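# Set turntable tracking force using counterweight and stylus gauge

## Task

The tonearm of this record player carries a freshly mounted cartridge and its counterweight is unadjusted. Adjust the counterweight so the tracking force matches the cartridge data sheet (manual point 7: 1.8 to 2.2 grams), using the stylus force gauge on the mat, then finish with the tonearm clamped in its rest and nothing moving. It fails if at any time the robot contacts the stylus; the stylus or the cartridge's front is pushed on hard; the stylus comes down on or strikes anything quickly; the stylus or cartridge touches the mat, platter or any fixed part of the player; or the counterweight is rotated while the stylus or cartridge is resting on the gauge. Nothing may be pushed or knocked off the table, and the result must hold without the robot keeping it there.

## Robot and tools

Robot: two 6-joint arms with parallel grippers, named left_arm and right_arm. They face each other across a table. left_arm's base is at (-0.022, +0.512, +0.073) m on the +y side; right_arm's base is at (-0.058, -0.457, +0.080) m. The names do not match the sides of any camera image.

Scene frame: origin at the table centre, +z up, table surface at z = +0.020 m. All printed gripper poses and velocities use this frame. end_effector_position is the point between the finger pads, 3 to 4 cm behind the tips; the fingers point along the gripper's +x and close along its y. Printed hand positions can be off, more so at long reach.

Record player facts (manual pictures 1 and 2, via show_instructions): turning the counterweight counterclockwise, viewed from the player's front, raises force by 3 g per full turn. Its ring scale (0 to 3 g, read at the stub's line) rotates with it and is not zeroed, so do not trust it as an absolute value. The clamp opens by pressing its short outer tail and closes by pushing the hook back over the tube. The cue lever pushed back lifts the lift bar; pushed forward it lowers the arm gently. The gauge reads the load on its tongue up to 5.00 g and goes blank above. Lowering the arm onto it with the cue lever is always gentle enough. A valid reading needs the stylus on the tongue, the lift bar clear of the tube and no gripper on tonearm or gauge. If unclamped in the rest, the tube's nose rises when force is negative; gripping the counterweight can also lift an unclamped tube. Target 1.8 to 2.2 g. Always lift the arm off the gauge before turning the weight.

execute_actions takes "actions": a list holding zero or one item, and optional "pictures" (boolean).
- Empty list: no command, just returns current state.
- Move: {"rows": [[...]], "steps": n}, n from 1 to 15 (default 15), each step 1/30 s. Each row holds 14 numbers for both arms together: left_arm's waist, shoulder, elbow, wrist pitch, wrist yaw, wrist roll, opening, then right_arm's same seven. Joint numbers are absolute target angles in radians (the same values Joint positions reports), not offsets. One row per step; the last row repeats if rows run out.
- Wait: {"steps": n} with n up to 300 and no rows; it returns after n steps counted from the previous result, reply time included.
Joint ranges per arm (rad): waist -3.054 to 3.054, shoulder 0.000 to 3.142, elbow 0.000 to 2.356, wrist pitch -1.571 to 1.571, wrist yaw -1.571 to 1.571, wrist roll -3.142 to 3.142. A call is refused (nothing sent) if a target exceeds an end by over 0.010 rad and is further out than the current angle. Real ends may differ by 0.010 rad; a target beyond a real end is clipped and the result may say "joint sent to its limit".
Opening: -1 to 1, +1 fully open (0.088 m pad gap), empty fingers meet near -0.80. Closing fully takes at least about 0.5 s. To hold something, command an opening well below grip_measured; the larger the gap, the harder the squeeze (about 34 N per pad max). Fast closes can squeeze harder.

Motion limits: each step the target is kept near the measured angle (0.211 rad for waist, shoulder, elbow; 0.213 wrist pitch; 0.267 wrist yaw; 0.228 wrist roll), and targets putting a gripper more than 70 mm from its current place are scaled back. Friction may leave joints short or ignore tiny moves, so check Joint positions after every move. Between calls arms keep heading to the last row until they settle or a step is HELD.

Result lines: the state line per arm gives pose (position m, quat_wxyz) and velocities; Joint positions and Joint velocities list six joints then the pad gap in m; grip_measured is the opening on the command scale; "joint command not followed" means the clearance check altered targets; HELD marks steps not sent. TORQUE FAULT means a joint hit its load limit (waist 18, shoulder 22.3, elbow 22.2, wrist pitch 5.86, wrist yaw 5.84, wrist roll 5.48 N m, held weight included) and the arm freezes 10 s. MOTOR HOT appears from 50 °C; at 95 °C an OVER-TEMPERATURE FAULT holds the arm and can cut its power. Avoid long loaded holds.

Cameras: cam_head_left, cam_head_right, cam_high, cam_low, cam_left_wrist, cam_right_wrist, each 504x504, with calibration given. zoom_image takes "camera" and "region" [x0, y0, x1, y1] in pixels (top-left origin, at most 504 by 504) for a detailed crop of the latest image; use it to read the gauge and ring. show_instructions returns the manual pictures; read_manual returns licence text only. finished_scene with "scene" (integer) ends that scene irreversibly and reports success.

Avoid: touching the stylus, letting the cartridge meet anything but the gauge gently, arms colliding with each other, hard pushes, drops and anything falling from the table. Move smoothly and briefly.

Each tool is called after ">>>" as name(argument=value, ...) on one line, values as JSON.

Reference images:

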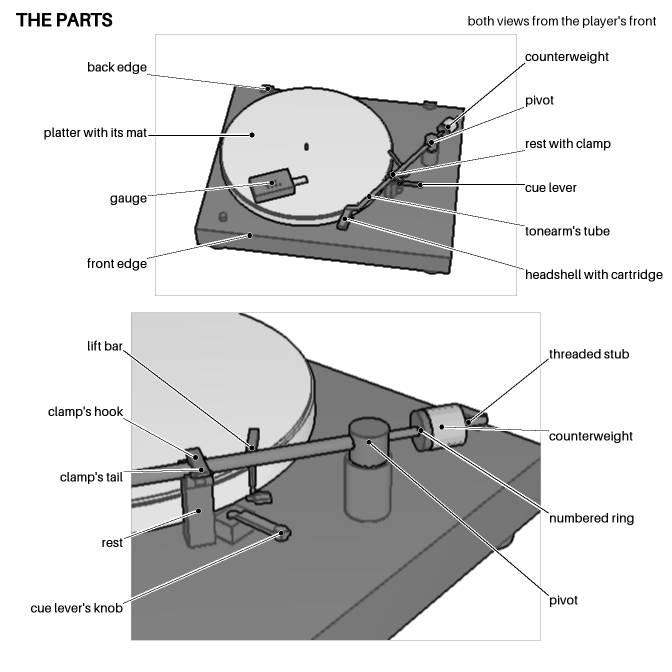

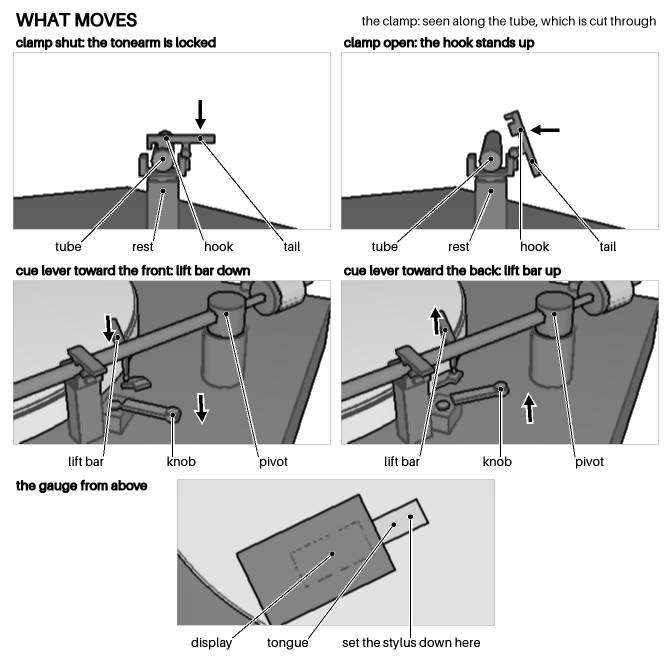

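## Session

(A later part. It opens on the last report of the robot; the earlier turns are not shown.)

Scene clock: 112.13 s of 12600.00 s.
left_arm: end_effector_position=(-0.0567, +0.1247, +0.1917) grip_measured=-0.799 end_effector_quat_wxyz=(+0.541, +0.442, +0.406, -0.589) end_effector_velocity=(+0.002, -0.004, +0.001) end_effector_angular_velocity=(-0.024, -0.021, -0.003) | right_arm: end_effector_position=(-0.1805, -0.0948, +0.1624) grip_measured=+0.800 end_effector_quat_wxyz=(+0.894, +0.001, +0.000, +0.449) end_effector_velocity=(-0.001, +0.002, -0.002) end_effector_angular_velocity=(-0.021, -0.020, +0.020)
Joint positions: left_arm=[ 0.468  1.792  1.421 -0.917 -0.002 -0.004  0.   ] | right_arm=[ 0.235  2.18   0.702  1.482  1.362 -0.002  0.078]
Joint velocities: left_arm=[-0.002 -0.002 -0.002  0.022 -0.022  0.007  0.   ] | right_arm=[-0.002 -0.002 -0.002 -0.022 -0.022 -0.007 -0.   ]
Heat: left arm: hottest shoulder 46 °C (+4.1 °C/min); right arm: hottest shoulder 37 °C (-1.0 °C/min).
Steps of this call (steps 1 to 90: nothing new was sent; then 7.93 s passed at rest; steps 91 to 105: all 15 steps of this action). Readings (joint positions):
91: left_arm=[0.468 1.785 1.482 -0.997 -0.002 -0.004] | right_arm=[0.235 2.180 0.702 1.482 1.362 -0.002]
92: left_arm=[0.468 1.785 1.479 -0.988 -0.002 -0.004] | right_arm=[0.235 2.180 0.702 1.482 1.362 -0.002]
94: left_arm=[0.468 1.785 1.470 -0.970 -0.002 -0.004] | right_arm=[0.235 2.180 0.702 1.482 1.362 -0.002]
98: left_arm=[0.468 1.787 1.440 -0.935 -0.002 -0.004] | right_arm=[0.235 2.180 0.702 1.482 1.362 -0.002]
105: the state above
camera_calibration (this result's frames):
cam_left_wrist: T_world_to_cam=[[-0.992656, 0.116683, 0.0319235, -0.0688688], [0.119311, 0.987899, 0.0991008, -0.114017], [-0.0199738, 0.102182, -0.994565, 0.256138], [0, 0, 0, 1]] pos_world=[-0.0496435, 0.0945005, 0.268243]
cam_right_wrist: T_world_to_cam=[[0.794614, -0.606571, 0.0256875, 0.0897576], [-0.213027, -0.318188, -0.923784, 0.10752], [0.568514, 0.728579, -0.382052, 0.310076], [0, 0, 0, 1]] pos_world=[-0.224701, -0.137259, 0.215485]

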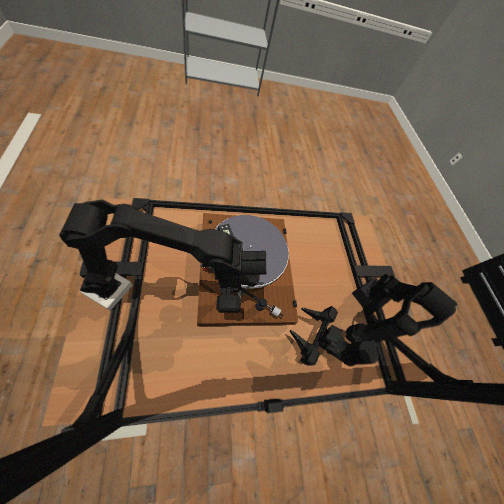

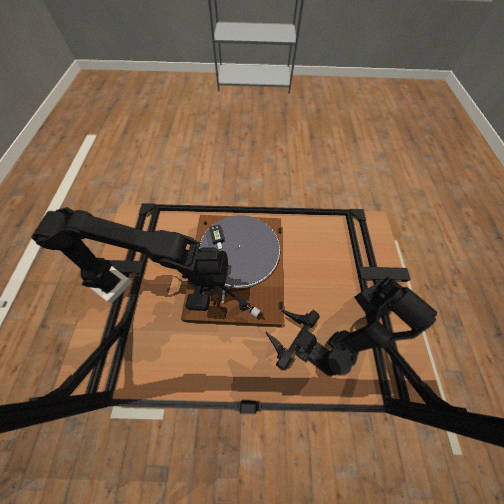

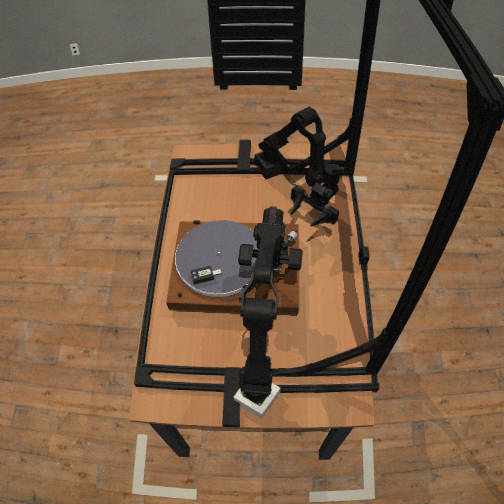

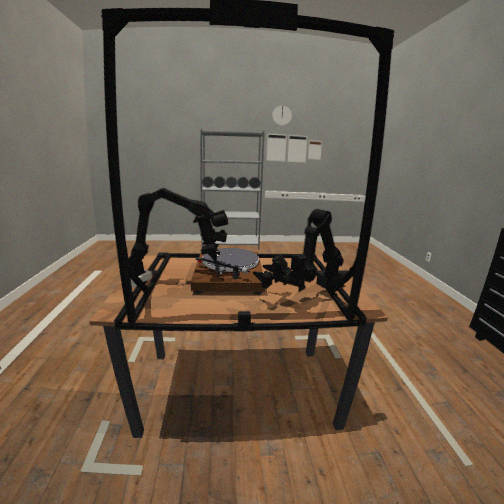

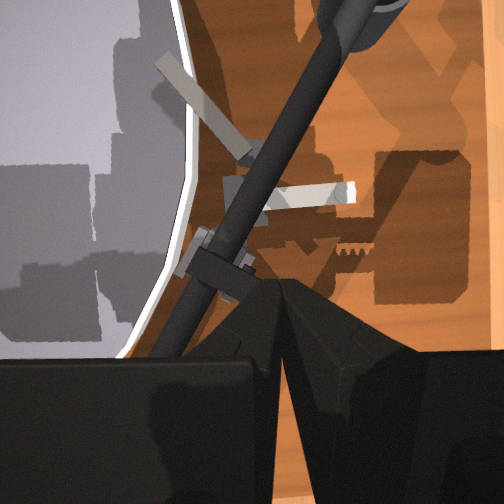

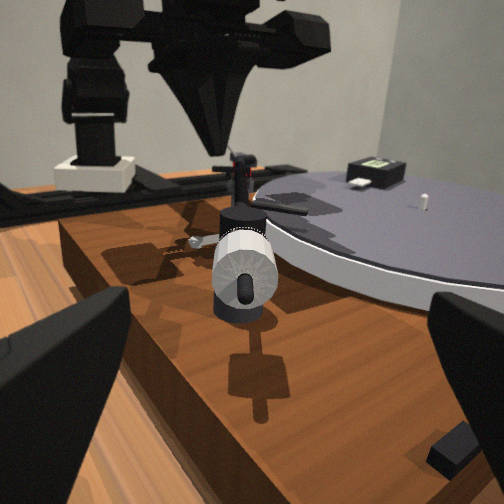

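>>> execute_actions(actions=[{"rows":[[0.454,1.798,1.411,-0.913,0,0,-1,0.237,2.1875,0.703,1.484,1.361,0,0.8],[0.454,1.798,1.411,-0.913,0,0,-1,0.237,2.1875,0.703,1.484,1.361,0,0.8],[0.454,1.798,1.411,-0.913,0,0,-1,0.237,2.1875,0.703,1.484,1.361,0,0.8],[0.454,1.80,1.40,-0.90,0,0,-1,0.237,2.1875,0.703,1.484,1.361,0,0.8],[0.454,1.80,1.395,-0.895,0,0,-1,0.237,2.1875,0.703,1.484,1.361,0,0.8],[0.454,1.802,1.39,-0.89,0,0,-1,0.237,2.1875,0.703,1.484,1.361,0,0.8],[0.454,1.802,1.385,-0.883,0,0,-1,0.237,2.1875,0.703,1.484,1.361,0,0.8],[0.454,1.804,1.38,-0.877,0,0,-1,0.237,2.1875,0.703,1.484,1.361,0,0.8],[0.454,1.804,1.375,-0.871,0,0,-1,0.237,2.1875,0.703,1.484,1.361,0,0.8],[0.454,1.806,1.37,-0.865,0,0,-1,0.237,2.1875,0.703,1.484,1.361,0,0.8],[0.454,1.806,1.365,-0.86,0,0,-1,0.237,2.1875,0.703,1.484,1.361,0,0.8],[0.454,1.806,1.361,-0.855,0,0,-1,0.237,2.1875,0.703,1.484,1.361,0,0.8]],"steps":15}], pictures=false)

>>> execute_actions(actions=[{"steps":10}])

>>> zoom_image(camera="cam_right_wrist", region=[180, 90, 300, 220])

Scene clock: 125.73 s of 12600.00 s.
left_arm: end_effector_position=(-0.0611, +0.1252, +0.1810) grip_measured=-0.799 end_effector_quat_wxyz=(+0.538, +0.443, +0.403, -0.593) end_effector_velocity=(-0.001, +0.004, -0.008) end_effector_angular_velocity=(+0.007, -0.006, +0.002) | right_arm: end_effector_position=(-0.1806, -0.0948, +0.1623) grip_measured=+0.800 end_effector_quat_wxyz=(+0.894, +0.001, +0.000, +0.449) end_effector_velocity=(+0.000, +0.000, -0.002) end_effector_angular_velocity=(-0.014, -0.014, +0.005)
Joint positions: left_arm=[ 0.456  1.795  1.38  -0.869 -0.001 -0.004  0.   ] | right_arm=[ 0.236  2.18   0.702  1.482  1.362 -0.002  0.078]
Joint velocities: left_arm=[-0.007 -0.002 -0.032  0.022 -0.007 -0.007  0.   ] | right_arm=[-0.002  0.002 -0.002 -0.007 -0.007 -0.007 -0.   ]
Heat: left arm: hottest shoulder 46 °C (+2.0 °C/min); right arm: hottest shoulder 37 °C (-1.0 °C/min).
Steps of this call (steps 1 to 15: the robot went on to your last target; steps 16 to 90: nothing new was sent; then 10.10 s passed at rest; steps 91 to 105: all 15 steps of this action). Readings (joint positions):
91: left_arm=[0.467 1.793 1.421 -0.915 -0.001 -0.004] | right_arm=[0.236 2.180 0.702 1.482 1.362 -0.002]
92: left_arm=[0.465 1.793 1.421 -0.915 -0.001 -0.004] | right_arm=[0.236 2.180 0.702 1.482 1.362 -0.002]
94: left_arm=[0.461 1.792 1.419 -0.912 -0.001 -0.004] | right_arm=[0.236 2.180 0.702 1.482 1.362 -0.002]
98: left_arm=[0.457 1.793 1.403 -0.892 -0.002 -0.004] | right_arm=[0.236 2.180 0.702 1.482 1.362 -0.002]
105: the state above

Scene clock: 126.07 s of 12600.00 s.
left_arm: end_effector_position=(-0.0623, +0.1256, +0.1794) grip_measured=-0.799 end_effector_quat_wxyz=(+0.537, +0.443, +0.403, -0.594) end_effector_velocity=(+0.001, +0.003, -0.000) end_effector_angular_velocity=(+0.007, -0.002, +0.021) | right_arm: end_effector_position=(-0.1806, -0.0948, +0.1623) grip_measured=+0.800 end_effector_quat_wxyz=(+0.894, +0.001, +0.000, +0.449) end_effector_velocity=(+0.002, +0.001, +0.001) end_effector_angular_velocity=(+0.003, +0.004, +0.000)
Joint positions: left_arm=[ 0.454  1.795  1.374 -0.863  0.001 -0.004  0.   ] | right_arm=[ 0.236  2.18   0.702  1.482  1.362 -0.002  0.078]
Joint velocities: left_arm=[-0.002 -0.007 -0.007 -0.007 -0.007 -0.022  0.   ] | right_arm=[-0.007 -0.007 -0.002 -0.007 -0.007  0.007 -0.   ]
Heat: left arm: hottest shoulder 46 °C (+2.0 °C/min); right arm: hottest shoulder 37 °C (-1.0 °C/min).
Steps of this call (steps 1 to 10: the robot went on to your last target). Readings (joint positions):
1: left_arm=[0.456 1.795 1.379 -0.869 -0.001 -0.004] | right_arm=[0.236 2.180 0.702 1.482 1.362 -0.002]
2: left_arm=[0.456 1.795 1.379 -0.867 -0.000 -0.004] | right_arm=[0.236 2.180 0.702 1.482 1.362 -0.002]
4: left_arm=[0.455 1.795 1.376 -0.865 0.001 -0.004] | right_arm=[0.236 2.180 0.702 1.482 1.362 -0.002]
8: left_arm=[0.454 1.795 1.374 -0.863 0.001 -0.004] | right_arm=[0.236 2.180 0.702 1.482 1.362 -0.002]
10: the state above
camera_calibration (this result's frames):
cam_left_wrist: T_world_to_cam=[[-0.990813, 0.130798, 0.0343645, -0.0761662], [0.133518, 0.986497, 0.0948455, -0.111223], [-0.0214948, 0.0985625, -0.994899, 0.24407], [0, 0, 0, 1]] pos_world=[-0.0553699, 0.0956277, 0.255991]
cam_right_wrist: T_world_to_cam=[[0.794839, -0.606261, 0.0260614, 0.0898435], [-0.212672, -0.318534, -0.923746, 0.107383], [0.568332, 0.728687, -0.382118, 0.31013], [0, 0, 0, 1]] pos_world=[-0.22483, -0.137314, 0.21536]

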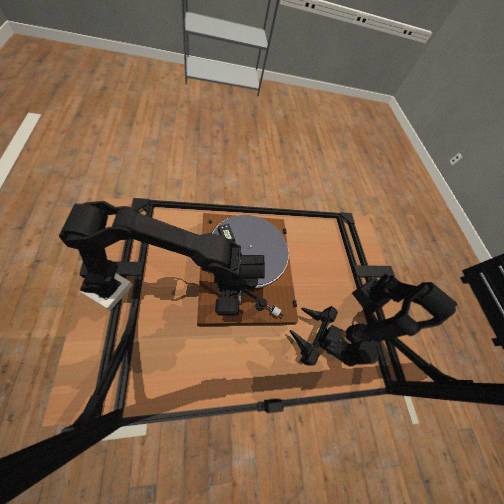

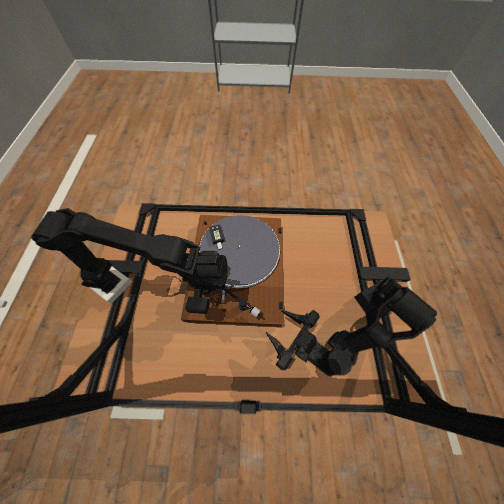

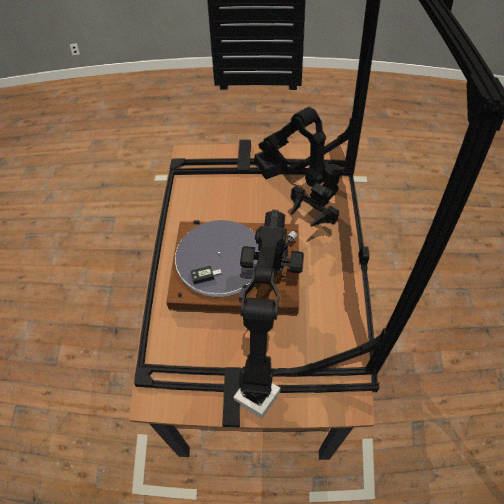

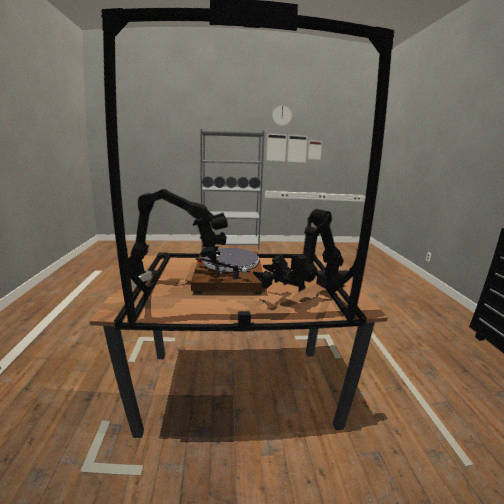

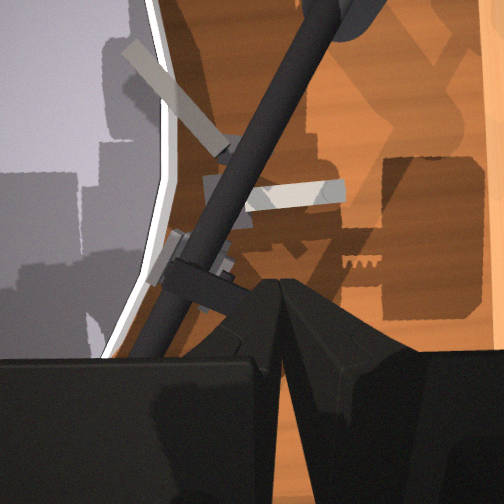

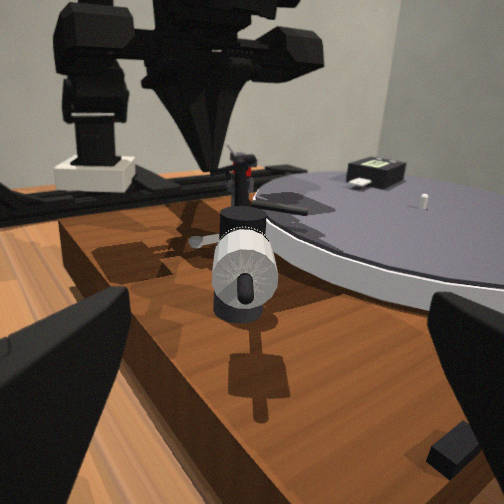

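Region (180, 90, 300, 220) of cam_right_wrist's 504x504 image, scaled by 3.877, with more detail than that image has; it fills the left 465 columns of this view, and the rest is white.

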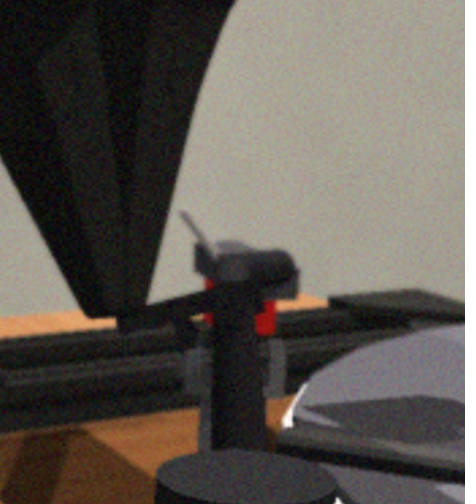

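>>> execute_actions(actions=[{"rows":[[0.458,1.808,1.355,-0.85,0,0,-1,0.237,2.1875,0.703,1.484,1.361,0,0.8],[0.458,1.808,1.35,-0.845,0,0,-1,0.237,2.1875,0.703,1.484,1.361,0,0.8],[0.459,1.809,1.345,-0.84,0,0,-1,0.237,2.1875,0.703,1.484,1.361,0,0.8],[0.46,1.81,1.34,-0.835,0,0,-1,0.237,2.1875,0.703,1.484,1.361,0,0.8],[0.461,1.811,1.335,-0.83,0,0,-1,0.237,2.1875,0.703,1.484,1.361,0,0.8],[0.462,1.812,1.33,-0.824,0,0,-1,0.237,2.1875,0.703,1.484,1.361,0,0.8]],"steps":15}])

>>> zoom_image(camera="cam_right_wrist", region=[180, 90, 300, 220])

Scene clock: 130.17 s of 12600.00 s.
left_arm: end_effector_position=(-0.0621, +0.1265, +0.1686) grip_measured=-0.799 end_effector_quat_wxyz=(+0.535, +0.443, +0.405, -0.594) end_effector_velocity=(+0.005, +0.002, +0.001) end_effector_angular_velocity=(-0.001, -0.033, +0.015) | right_arm: end_effector_position=(-0.1807, -0.0948, +0.1622) grip_measured=+0.800 end_effector_quat_wxyz=(+0.894, +0.001, +0.000, +0.449) end_effector_velocity=(-0.000, +0.003, +0.001) end_effector_angular_velocity=(-0.015, -0.019, +0.015)
Joint positions: left_arm=[ 0.456  1.803  1.341 -0.827  0.006 -0.004  0.   ] | right_arm=[ 0.236  2.181  0.702  1.482  1.362 -0.001  0.078]
Joint velocities: left_arm=[-0.002 -0.007 -0.002 -0.007 -0.037 -0.007  0.   ] | right_arm=[-0.007 -0.002  0.002 -0.007 -0.022 -0.022  0.   ]
Heat: left arm: hottest shoulder 45 °C (+1.0 °C/min); right arm: hottest shoulder 37 °C (-1.0 °C/min).
Steps of this call (steps 1 to 15: the robot went on to your last target; steps 16 to 90: nothing new was sent; then 0.60 s passed at rest; steps 91 to 105: all 15 steps of this action). Readings (joint positions):
91: left_arm=[0.454 1.795 1.372 -0.861 0.001 -0.004] | right_arm=[0.236 2.181 0.702 1.482 1.362 -0.002]
92: left_arm=[0.454 1.795 1.370 -0.859 0.002 -0.004] | right_arm=[0.236 2.181 0.702 1.482 1.362 -0.002]
94: left_arm=[0.454 1.795 1.363 -0.851 0.004 -0.004] | right_arm=[0.236 2.181 0.702 1.482 1.362 -0.002]
98: left_arm=[0.455 1.798 1.347 -0.831 0.004 -0.004] | right_arm=[0.236 2.181 0.702 1.482 1.362 -0.001]
105: the state above
camera_calibration (this result's frames):
cam_left_wrist: T_world_to_cam=[[-0.990751, 0.129998, 0.0388884, -0.0764311], [0.133283, 0.986095, 0.0992544, -0.111846], [-0.0254448, 0.10352, -0.994302, 0.232314], [0, 0, 0, 1]] pos_world=[-0.0549059, 0.0961772, 0.245064]
cam_right_wrist: T_world_to_cam=[[0.795072, -0.605956, 0.0260543, 0.0899682], [-0.2126, -0.318668, -0.923716, 0.107262], [0.568034, 0.728882, -0.38219, 0.31006], [0, 0, 0, 1]] pos_world=[-0.224852, -0.137299, 0.215238]

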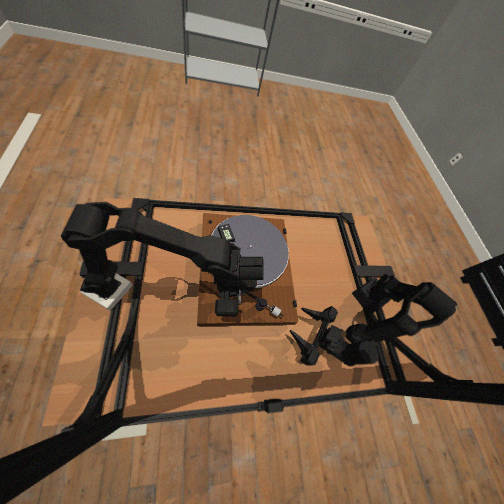

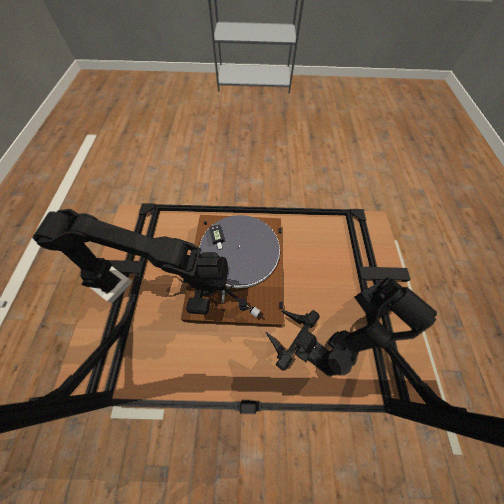

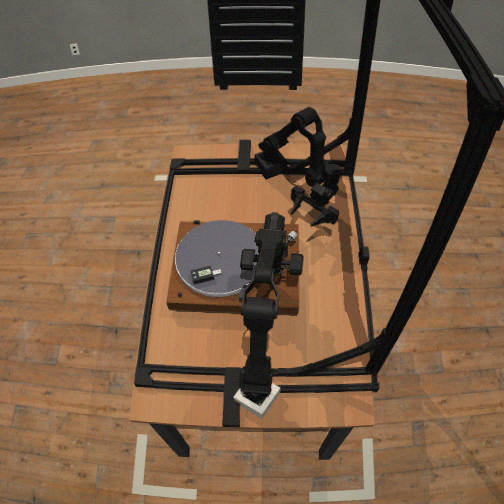

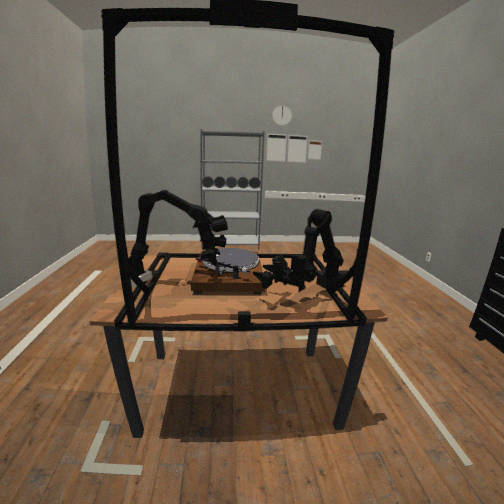

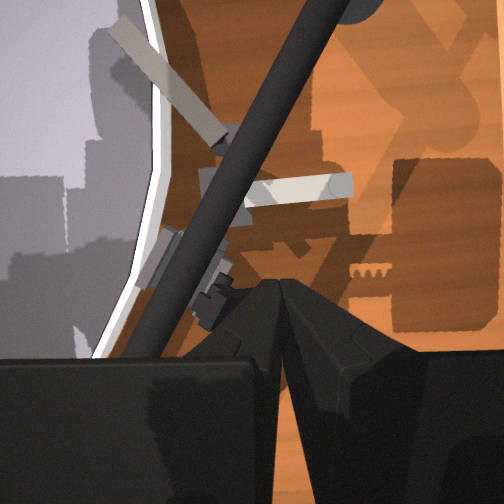

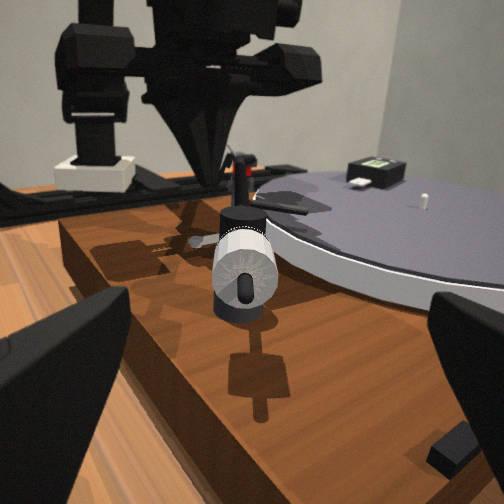

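Region (180, 90, 300, 220) of cam_right_wrist's 504x504 image, scaled by 3.877, with more detail than that image has; it fills the left 465 columns of this view, and the rest is white.

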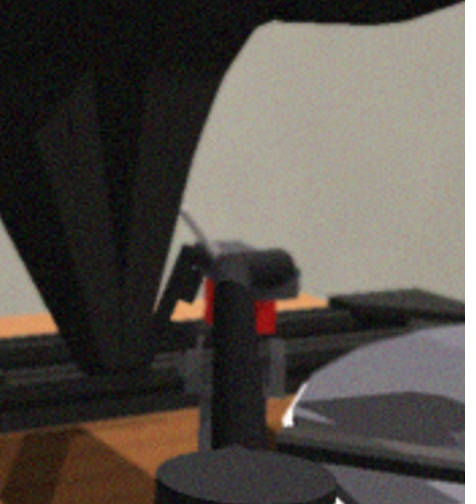

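>>> execute_actions(actions=[{"rows":[[0.43,1.805,1.345,-0.825,0,0,-1,0.237,2.1875,0.703,1.484,1.361,0,0.8],[0.405,1.81,1.347,-0.823,-0.03,0,-1,0.237,2.1875,0.703,1.484,1.361,0,0.8],[0.38,1.816,1.349,-0.82,-0.07,0,-1,0.237,2.1875,0.703,1.484,1.361,0,0.8],[0.355,1.822,1.351,-0.818,-0.11,0,-1,0.237,2.1875,0.703,1.484,1.361,0,0.8],[0.33,1.828,1.353,-0.816,-0.15,0,-1,0.237,2.1875,0.703,1.484,1.361,0,0.8],[0.305,1.834,1.355,-0.814,-0.2,0,-1,0.237,2.1875,0.703,1.484,1.361,0,0.8],[0.28,1.84,1.357,-0.812,-0.24,0,-1,0.237,2.1875,0.703,1.484,1.361,0,0.8],[0.255,1.846,1.359,-0.81,-0.28,0,-1,0.237,2.1875,0.703,1.484,1.361,0,0.8],[0.23,1.852,1.361,-0.807,-0.33,0,-1,0.237,2.1875,0.703,1.484,1.361,0,0.8],[0.201,1.858,1.362,-0.804,-0.37,0,-1,0.237,2.1875,0.703,1.484,1.361,0,0.8],[0.201,1.858,1.362,-0.804,-0.4,0,-1,0.237,2.1875,0.703,1.484,1.361,0,0.8]],"steps":15}], pictures=false)

>>> execute_actions(actions=[{"steps":10}])

Scene clock: 147.53 s of 12600.00 s.
left_arm: end_effector_position=(-0.1065, +0.1272, +0.1645) grip_measured=-0.799 end_effector_quat_wxyz=(+0.567, +0.555, +0.249, -0.555) end_effector_velocity=(+0.014, -0.007, +0.012) end_effector_angular_velocity=(-0.087, -0.234, +0.008) | right_arm: end_effector_position=(-0.1807, -0.0948, +0.1621) grip_measured=+0.800 end_effector_quat_wxyz=(+0.894, +0.001, +0.000, +0.449) end_effector_velocity=(+0.004, -0.000, +0.001) end_effector_angular_velocity=(+0.010, +0.011, -0.015)
Joint positions: left_arm=[ 0.201  1.85   1.348 -0.808 -0.375 -0.003  0.   ] | right_arm=[ 0.236  2.181  0.702  1.482  1.362 -0.001  0.078]
Joint velocities: left_arm=[-0.051  0.007  0.002  0.007 -0.256  0.007  0.   ] | right_arm=[-0.007 -0.002 -0.002  0.007  0.007  0.007  0.   ]
Heat: left arm: hottest shoulder 44 °C (-1.0 °C/min); right arm: hottest shoulder 37 °C (+0.0 °C/min).
Steps of this call (steps 1 to 15: the robot went on to your last target; steps 16 to 90: nothing new was sent; then 13.87 s passed at rest; steps 91 to 105: all 15 steps of this action). Readings (joint positions):
91: left_arm=[0.455 1.803 1.341 -0.826 0.002 -0.003] | right_arm=[0.236 2.181 0.702 1.482 1.362 -0.001]
92: left_arm=[0.448 1.803 1.341 -0.826 -0.007 -0.003] | right_arm=[0.236 2.181 0.702 1.482 1.362 -0.001]
94: left_arm=[0.419 1.806 1.341 -0.824 -0.049 -0.003] | right_arm=[0.236 2.181 0.702 1.482 1.362 -0.001]
98: left_arm=[0.320 1.823 1.344 -0.817 -0.186 -0.003] | right_arm=[0.236 2.181 0.702 1.482 1.362 -0.001]
105: the state above

Scene clock: 147.87 s of 12600.00 s.
left_arm: end_effector_position=(-0.1039, +0.1256, +0.1664) grip_measured=-0.799 end_effector_quat_wxyz=(+0.574, +0.556, +0.242, -0.549) end_effector_velocity=(+0.003, +0.001, +0.001) end_effector_angular_velocity=(+0.002, -0.025, -0.003) | right_arm: end_effector_position=(-0.1807, -0.0948, +0.1621) grip_measured=+0.800 end_effector_quat_wxyz=(+0.894, +0.001, +0.000, +0.449) end_effector_velocity=(+0.004, -0.002, -0.000) end_effector_angular_velocity=(-0.010, -0.011, -0.024)
Joint positions: left_arm=[ 0.201  1.85   1.35  -0.806 -0.397 -0.003  0.   ] | right_arm=[ 0.236  2.181  0.702  1.482  1.362 -0.001  0.078]
Joint velocities: left_arm=[-0.002 -0.002 -0.002 -0.007 -0.022  0.007  0.   ] | right_arm=[-0.002 -0.002 -0.002 -0.007  0.022 -0.007 -0.   ]
Heat: left arm: hottest shoulder 44 °C (-2.0 °C/min); right arm: hottest shoulder 37 °C (+0.0 °C/min).
Steps of this call (steps 1 to 10: the robot went on to your last target). Readings (joint positions):
1: left_arm=[0.201 1.850 1.348 -0.807 -0.382 -0.003] | right_arm=[0.236 2.181 0.702 1.482 1.362 -0.001]
2: left_arm=[0.201 1.850 1.349 -0.807 -0.387 -0.003] | right_arm=[0.236 2.181 0.702 1.482 1.362 -0.001]
4: left_arm=[0.201 1.850 1.350 -0.806 -0.393 -0.003] | right_arm=[0.236 2.181 0.702 1.482 1.362 -0.001]
8: left_arm=[0.201 1.850 1.350 -0.806 -0.397 -0.003] | right_arm=[0.236 2.181 0.702 1.482 1.362 -0.001]
10: the state above
camera_calibration (this result's frames):
cam_left_wrist: T_world_to_cam=[[-0.903826, 0.257, -0.342125, -0.0611164], [0.23675, 0.966362, 0.100473, -0.0920744], [0.356438, 0.00981245, -0.934267, 0.270607], [0, 0, 0, 1]] pos_world=[-0.129894, 0.102029, 0.241161]
cam_right_wrist: T_world_to_cam=[[0.795065, -0.605948, 0.0264282, 0.0899023], [-0.212367, -0.318933, -0.923679, 0.107155], [0.56813, 0.728772, -0.382255, 0.310031], [0, 0, 0, 1]] pos_world=[-0.22486, -0.13729, 0.215112]

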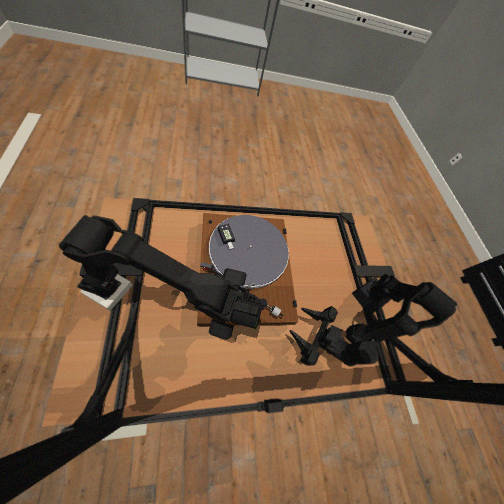

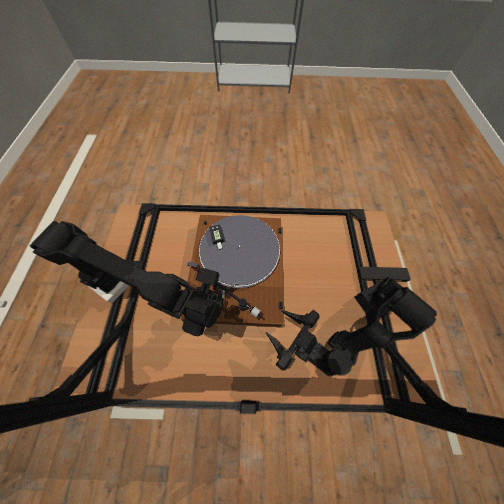

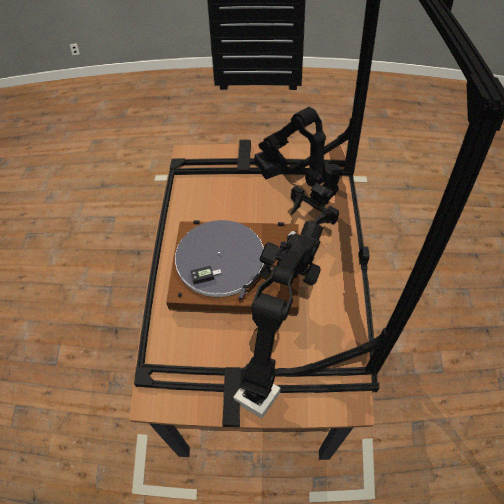

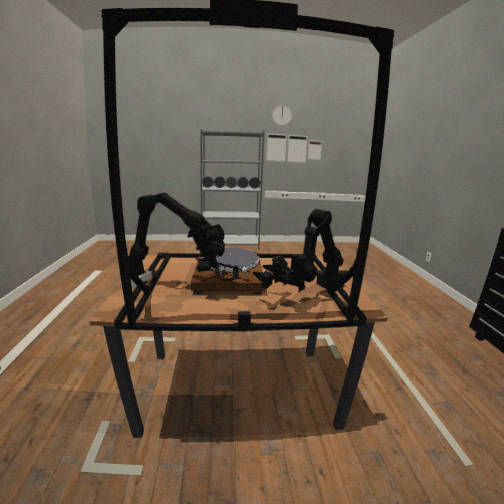

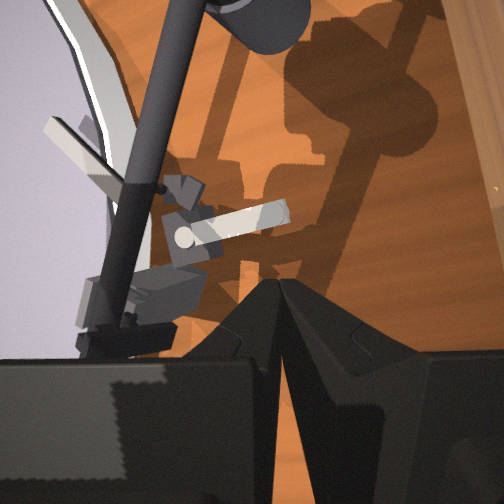

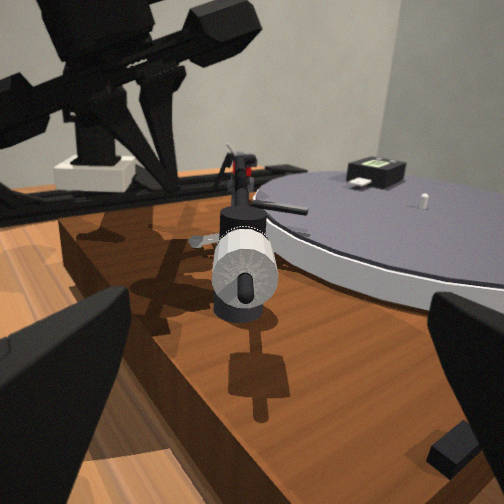

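Descend.

>>> execute_actions(actions=[{"rows":[[0.201,1.862,1.34,-0.79,-0.4,0,-1,0.237,2.1875,0.703,1.484,1.361,0,0.8],[0.201,1.868,1.33,-0.77,-0.4,0,-1,0.237,2.1875,0.703,1.484,1.361,0,0.8],[0.201,1.874,1.32,-0.75,-0.4,0,-1,0.237,2.1875,0.703,1.484,1.361,0,0.8],[0.201,1.88,1.31,-0.735,-0.4,0,-1,0.237,2.1875,0.703,1.484,1.361,0,0.8],[0.201,1.886,1.30,-0.72,-0.4,0,-1,0.237,2.1875,0.703,1.484,1.361,0,0.8],[0.201,1.892,1.29,-0.71,-0.4,0,-1,0.237,2.1875,0.703,1.484,1.361,0,0.8],[0.201,1.896,1.282,-0.698,-0.4,0,-1,0.237,2.1875,0.703,1.484,1.361,0,0.8]],"steps":15}], pictures=false)

>>> execute_actions(actions=[{"steps":8}])

>>> zoom_image(camera="cam_right_wrist", region=[130, 130, 320, 290])

Scene clock: 155.13 s of 12600.00 s.
left_arm: end_effector_position=(-0.1049, +0.1226, +0.1387) grip_measured=-0.799 end_effector_quat_wxyz=(+0.575, +0.556, +0.242, -0.550) end_effector_velocity=(-0.001, -0.003, +0.001) end_effector_angular_velocity=(-0.016, +0.012, -0.006) | right_arm: end_effector_position=(-0.1807, -0.0948, +0.1620) grip_measured=+0.800 end_effector_quat_wxyz=(+0.894, +0.001, +0.000, +0.449) end_effector_velocity=(-0.001, +0.002, -0.002) end_effector_angular_velocity=(+0.004, +0.010, +0.020)
Joint positions: left_arm=[ 0.201  1.892  1.29  -0.701 -0.398 -0.003  0.   ] | right_arm=[ 0.236  2.182  0.702  1.482  1.362 -0.001  0.078]
Joint velocities: left_arm=[ 0.002 -0.002 -0.002  0.022  0.007  0.007  0.   ] | right_arm=[-0.002  0.002 -0.002 -0.007 -0.022  0.022 -0.   ]
Heat: left arm: hottest shoulder 44 °C (-2.0 °C/min); right arm: hottest shoulder 37 °C (+0.0 °C/min).
Steps of this call (steps 1 to 30: the robot went on to your last target; steps 31 to 90: nothing new was sent; then 3.77 s passed at rest; steps 91 to 105: all 15 steps of this action). Readings (joint positions):
91: left_arm=[0.201 1.851 1.351 -0.804 -0.398 -0.003] | right_arm=[0.236 2.182 0.702 1.482 1.362 -0.001]
92: left_arm=[0.201 1.852 1.350 -0.796 -0.398 -0.003] | right_arm=[0.236 2.182 0.702 1.482 1.362 -0.001]
94: left_arm=[0.201 1.856 1.342 -0.766 -0.398 -0.003] | right_arm=[0.236 2.182 0.702 1.482 1.362 -0.001]
98: left_arm=[0.201 1.875 1.309 -0.721 -0.398 -0.003] | right_arm=[0.236 2.182 0.702 1.482 1.362 -0.001]
105: the state above

Scene clock: 155.40 s of 12600.00 s.
left_arm: end_effector_position=(-0.1049, +0.1225, +0.1385) grip_measured=-0.799 end_effector_quat_wxyz=(+0.575, +0.556, +0.242, -0.550) end_effector_velocity=(-0.001, +0.002, -0.001) end_effector_angular_velocity=(+0.011, +0.001, -0.011) | right_arm: end_effector_position=(-0.1807, -0.0948, +0.1620) grip_measured=+0.800 end_effector_quat_wxyz=(+0.894, +0.001, +0.000, +0.449) end_effector_velocity=(+0.001, -0.000, -0.003) end_effector_angular_velocity=(-0.017, -0.017, +0.005)
Joint positions: left_arm=[ 0.201  1.893  1.289 -0.7   -0.398 -0.003  0.   ] | right_arm=[ 0.236  2.182  0.702  1.482  1.362 -0.001  0.078]
Joint velocities: left_arm=[-0.002 -0.002 -0.002 -0.007  0.007  0.007  0.   ] | right_arm=[-0.002  0.002 -0.007 -0.007 -0.007 -0.007 -0.   ]
Heat: left arm: hottest shoulder 44 °C (-2.0 °C/min); right arm: hottest shoulder 37 °C (+0.0 °C/min).
Steps of this call (steps 1 to 8: the robot went on to your last target). Readings (joint positions):
1: left_arm=[0.201 1.892 1.289 -0.700 -0.398 -0.003] | right_arm=[0.236 2.182 0.702 1.482 1.362 -0.001]
2: left_arm=[0.201 1.893 1.289 -0.700 -0.398 -0.003] | right_arm=[0.236 2.182 0.702 1.482 1.362 -0.001]
4: left_arm=[0.201 1.892 1.289 -0.700 -0.398 -0.003] | right_arm=[0.236 2.182 0.702 1.482 1.362 -0.001]
8: the state above
camera_calibration (this result's frames):
cam_left_wrist: T_world_to_cam=[[-0.90396, 0.255874, -0.342616, -0.0706189], [0.236579, 0.966683, 0.0977494, -0.0857621], [0.356212, 0.0073057, -0.934376, 0.245201], [0, 0, 0, 1]] pos_world=[-0.130891, 0.0991829, 0.213298]
cam_right_wrist: T_world_to_cam=[[0.795065, -0.605948, 0.0264282, 0.0898964], [-0.212367, -0.318933, -0.923679, 0.107072], [0.56813, 0.728772, -0.382255, 0.309998], [0, 0, 0, 1]] pos_world=[-0.224854, -0.137297, 0.215023]

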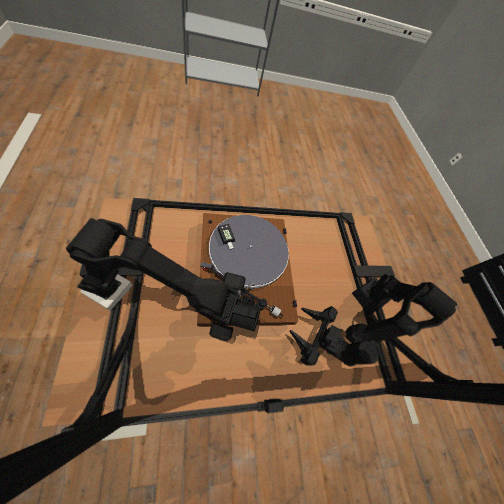

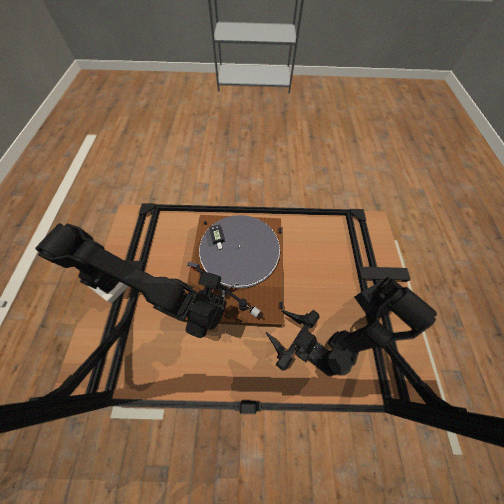

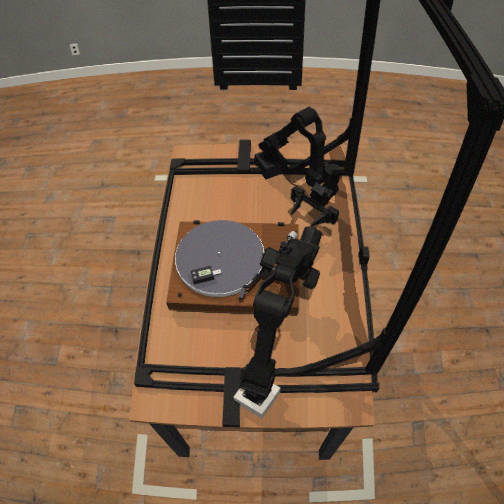

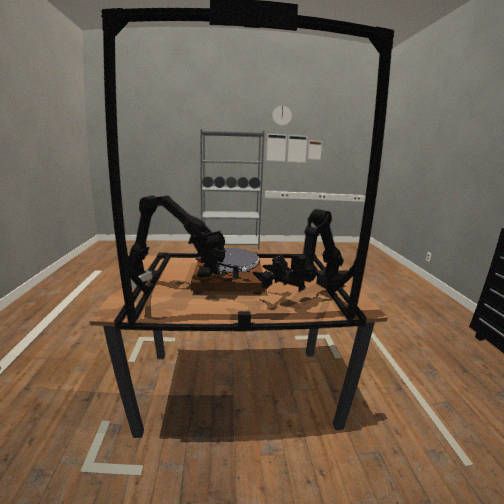

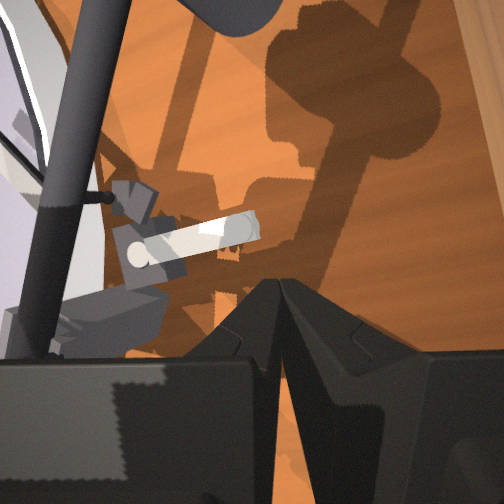

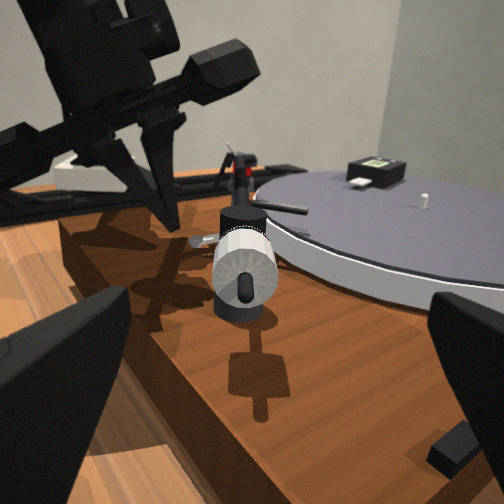

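Region (130, 130, 320, 290) of cam_right_wrist's 504x504 image, scaled by 2.653, with more detail than that image has; it fills the top 424 rows of this view, and the rest is white.

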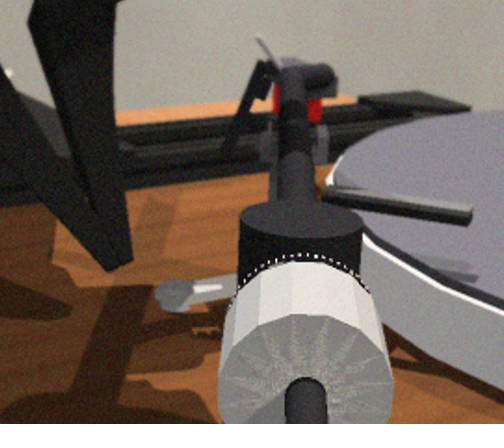

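>>> execute_actions(actions=[{"rows":[[0.22,1.914,1.279,-0.676,-0.4,0,-1,0.237,2.1875,0.703,1.484,1.361,0,0.8]],"steps":15}])

>>> zoom_image(camera="cam_right_wrist", region=[130, 130, 320, 290])

Scene clock: 173.20 s of 12600.00 s.
left_arm: end_effector_position=(-0.0995, +0.1179, +0.1345) grip_measured=-0.799 end_effector_quat_wxyz=(+0.581, +0.551, +0.245, -0.547) end_effector_velocity=(-0.001, +0.002, -0.001) end_effector_angular_velocity=(+0.007, +0.007, +0.002) | right_arm: end_effector_position=(-0.1806, -0.0948, +0.1618) grip_measured=+0.800 end_effector_quat_wxyz=(+0.894, +0.001, +0.000, +0.449) end_effector_velocity=(+0.000, +0.000, -0.002) end_effector_angular_velocity=(-0.005, -0.002, +0.005)
Joint positions: left_arm=[ 0.218  1.906  1.288 -0.678 -0.398 -0.003  0.   ] | right_arm=[ 0.236  2.182  0.702  1.482  1.362 -0.001  0.078]
Joint velocities: left_arm=[-0.002 -0.002 -0.002 -0.007  0.007 -0.007  0.   ] | right_arm=[-0.002  0.002 -0.002 -0.007 -0.007  0.007 -0.   ]
Heat: left arm: hottest shoulder 45 °C (-1.0 °C/min); right arm: hottest shoulder 38 °C (+1.0 °C/min).
Steps of this call (steps 1 to 15: the robot went on to your last target; steps 16 to 90: nothing new was sent; then 14.30 s passed at rest; steps 91 to 105: all 15 steps of this action). Readings (joint positions):
91: left_arm=[0.202 1.894 1.289 -0.696 -0.398 -0.003] | right_arm=[0.236 2.182 0.702 1.482 1.362 -0.001]
92: left_arm=[0.205 1.896 1.289 -0.688 -0.398 -0.003] | right_arm=[0.236 2.182 0.702 1.482 1.362 -0.001]
94: left_arm=[0.212 1.900 1.289 -0.683 -0.398 -0.003] | right_arm=[0.236 2.182 0.702 1.482 1.362 -0.001]
98: left_arm=[0.218 1.905 1.288 -0.679 -0.398 -0.003] | right_arm=[0.236 2.182 0.702 1.482 1.362 -0.001]
105: the state above
camera_calibration (this result's frames):
cam_left_wrist: T_world_to_cam=[[-0.908867, 0.238547, -0.342136, -0.0644439], [0.220875, 0.971109, 0.0903397, -0.0832867], [0.353801, 0.00653734, -0.935298, 0.239548], [0, 0, 0, 1]] pos_world=[-0.124927, 0.0946874, 0.209524]
cam_right_wrist: T_world_to_cam=[[0.795058, -0.60594, 0.0268021, 0.0898305], [-0.212134, -0.319197, -0.923641, 0.106965], [0.568226, 0.728663, -0.382321, 0.309969], [0, 0, 0, 1]] pos_world=[-0.224862, -0.137288, 0.214897]

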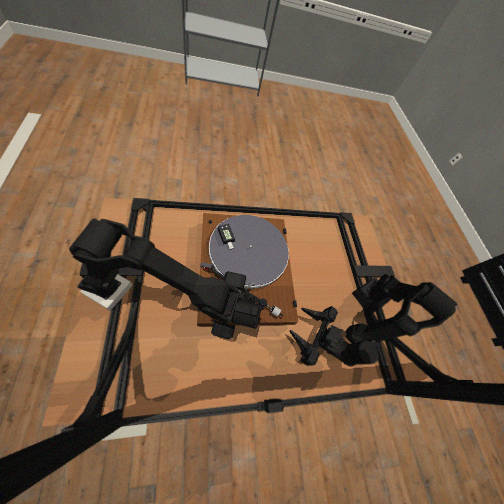

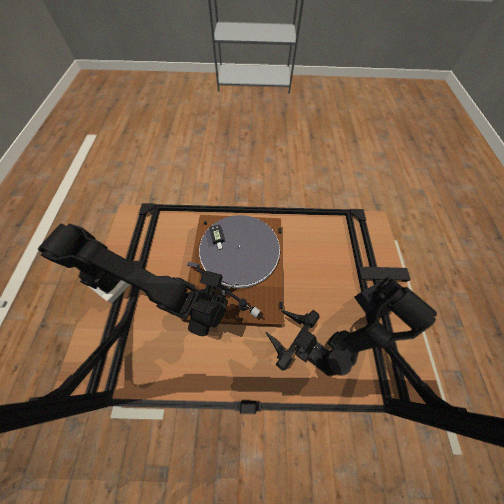

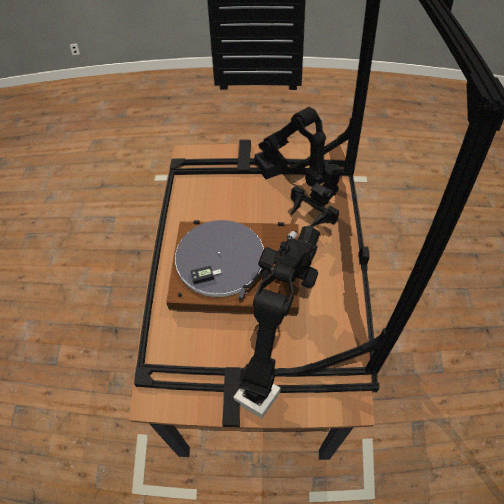

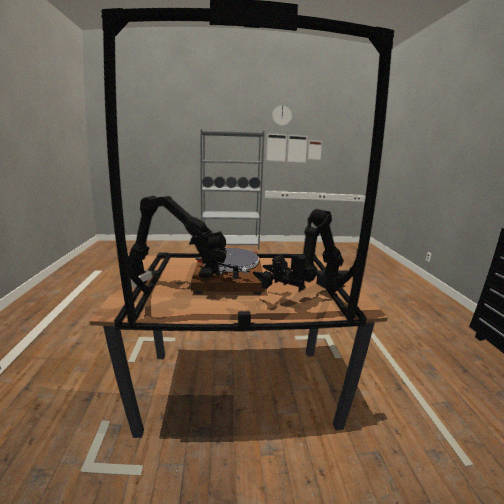

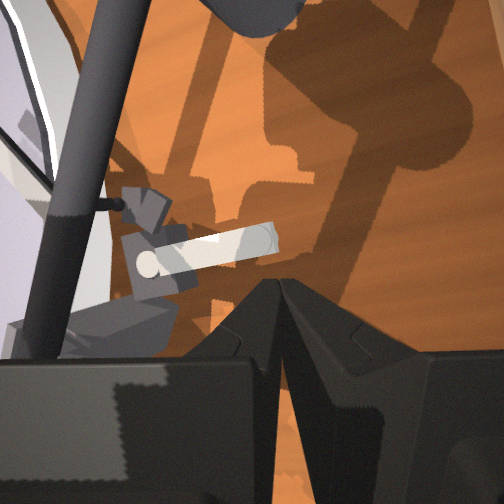

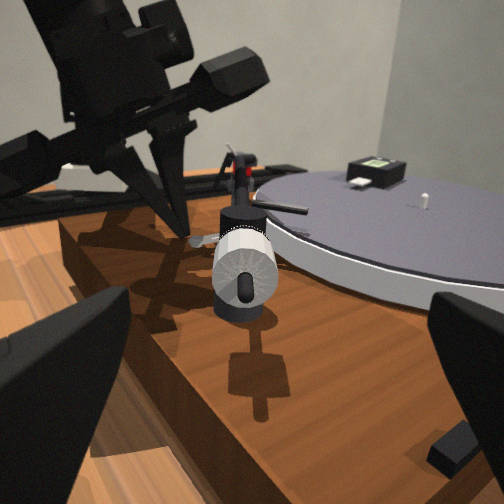

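Region (130, 130, 320, 290) of cam_right_wrist's 504x504 image, scaled by 2.653, with more detail than that image has; it fills the top 424 rows of this view, and the rest is white.

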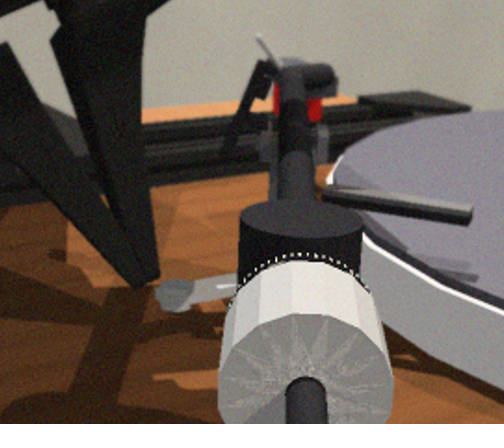

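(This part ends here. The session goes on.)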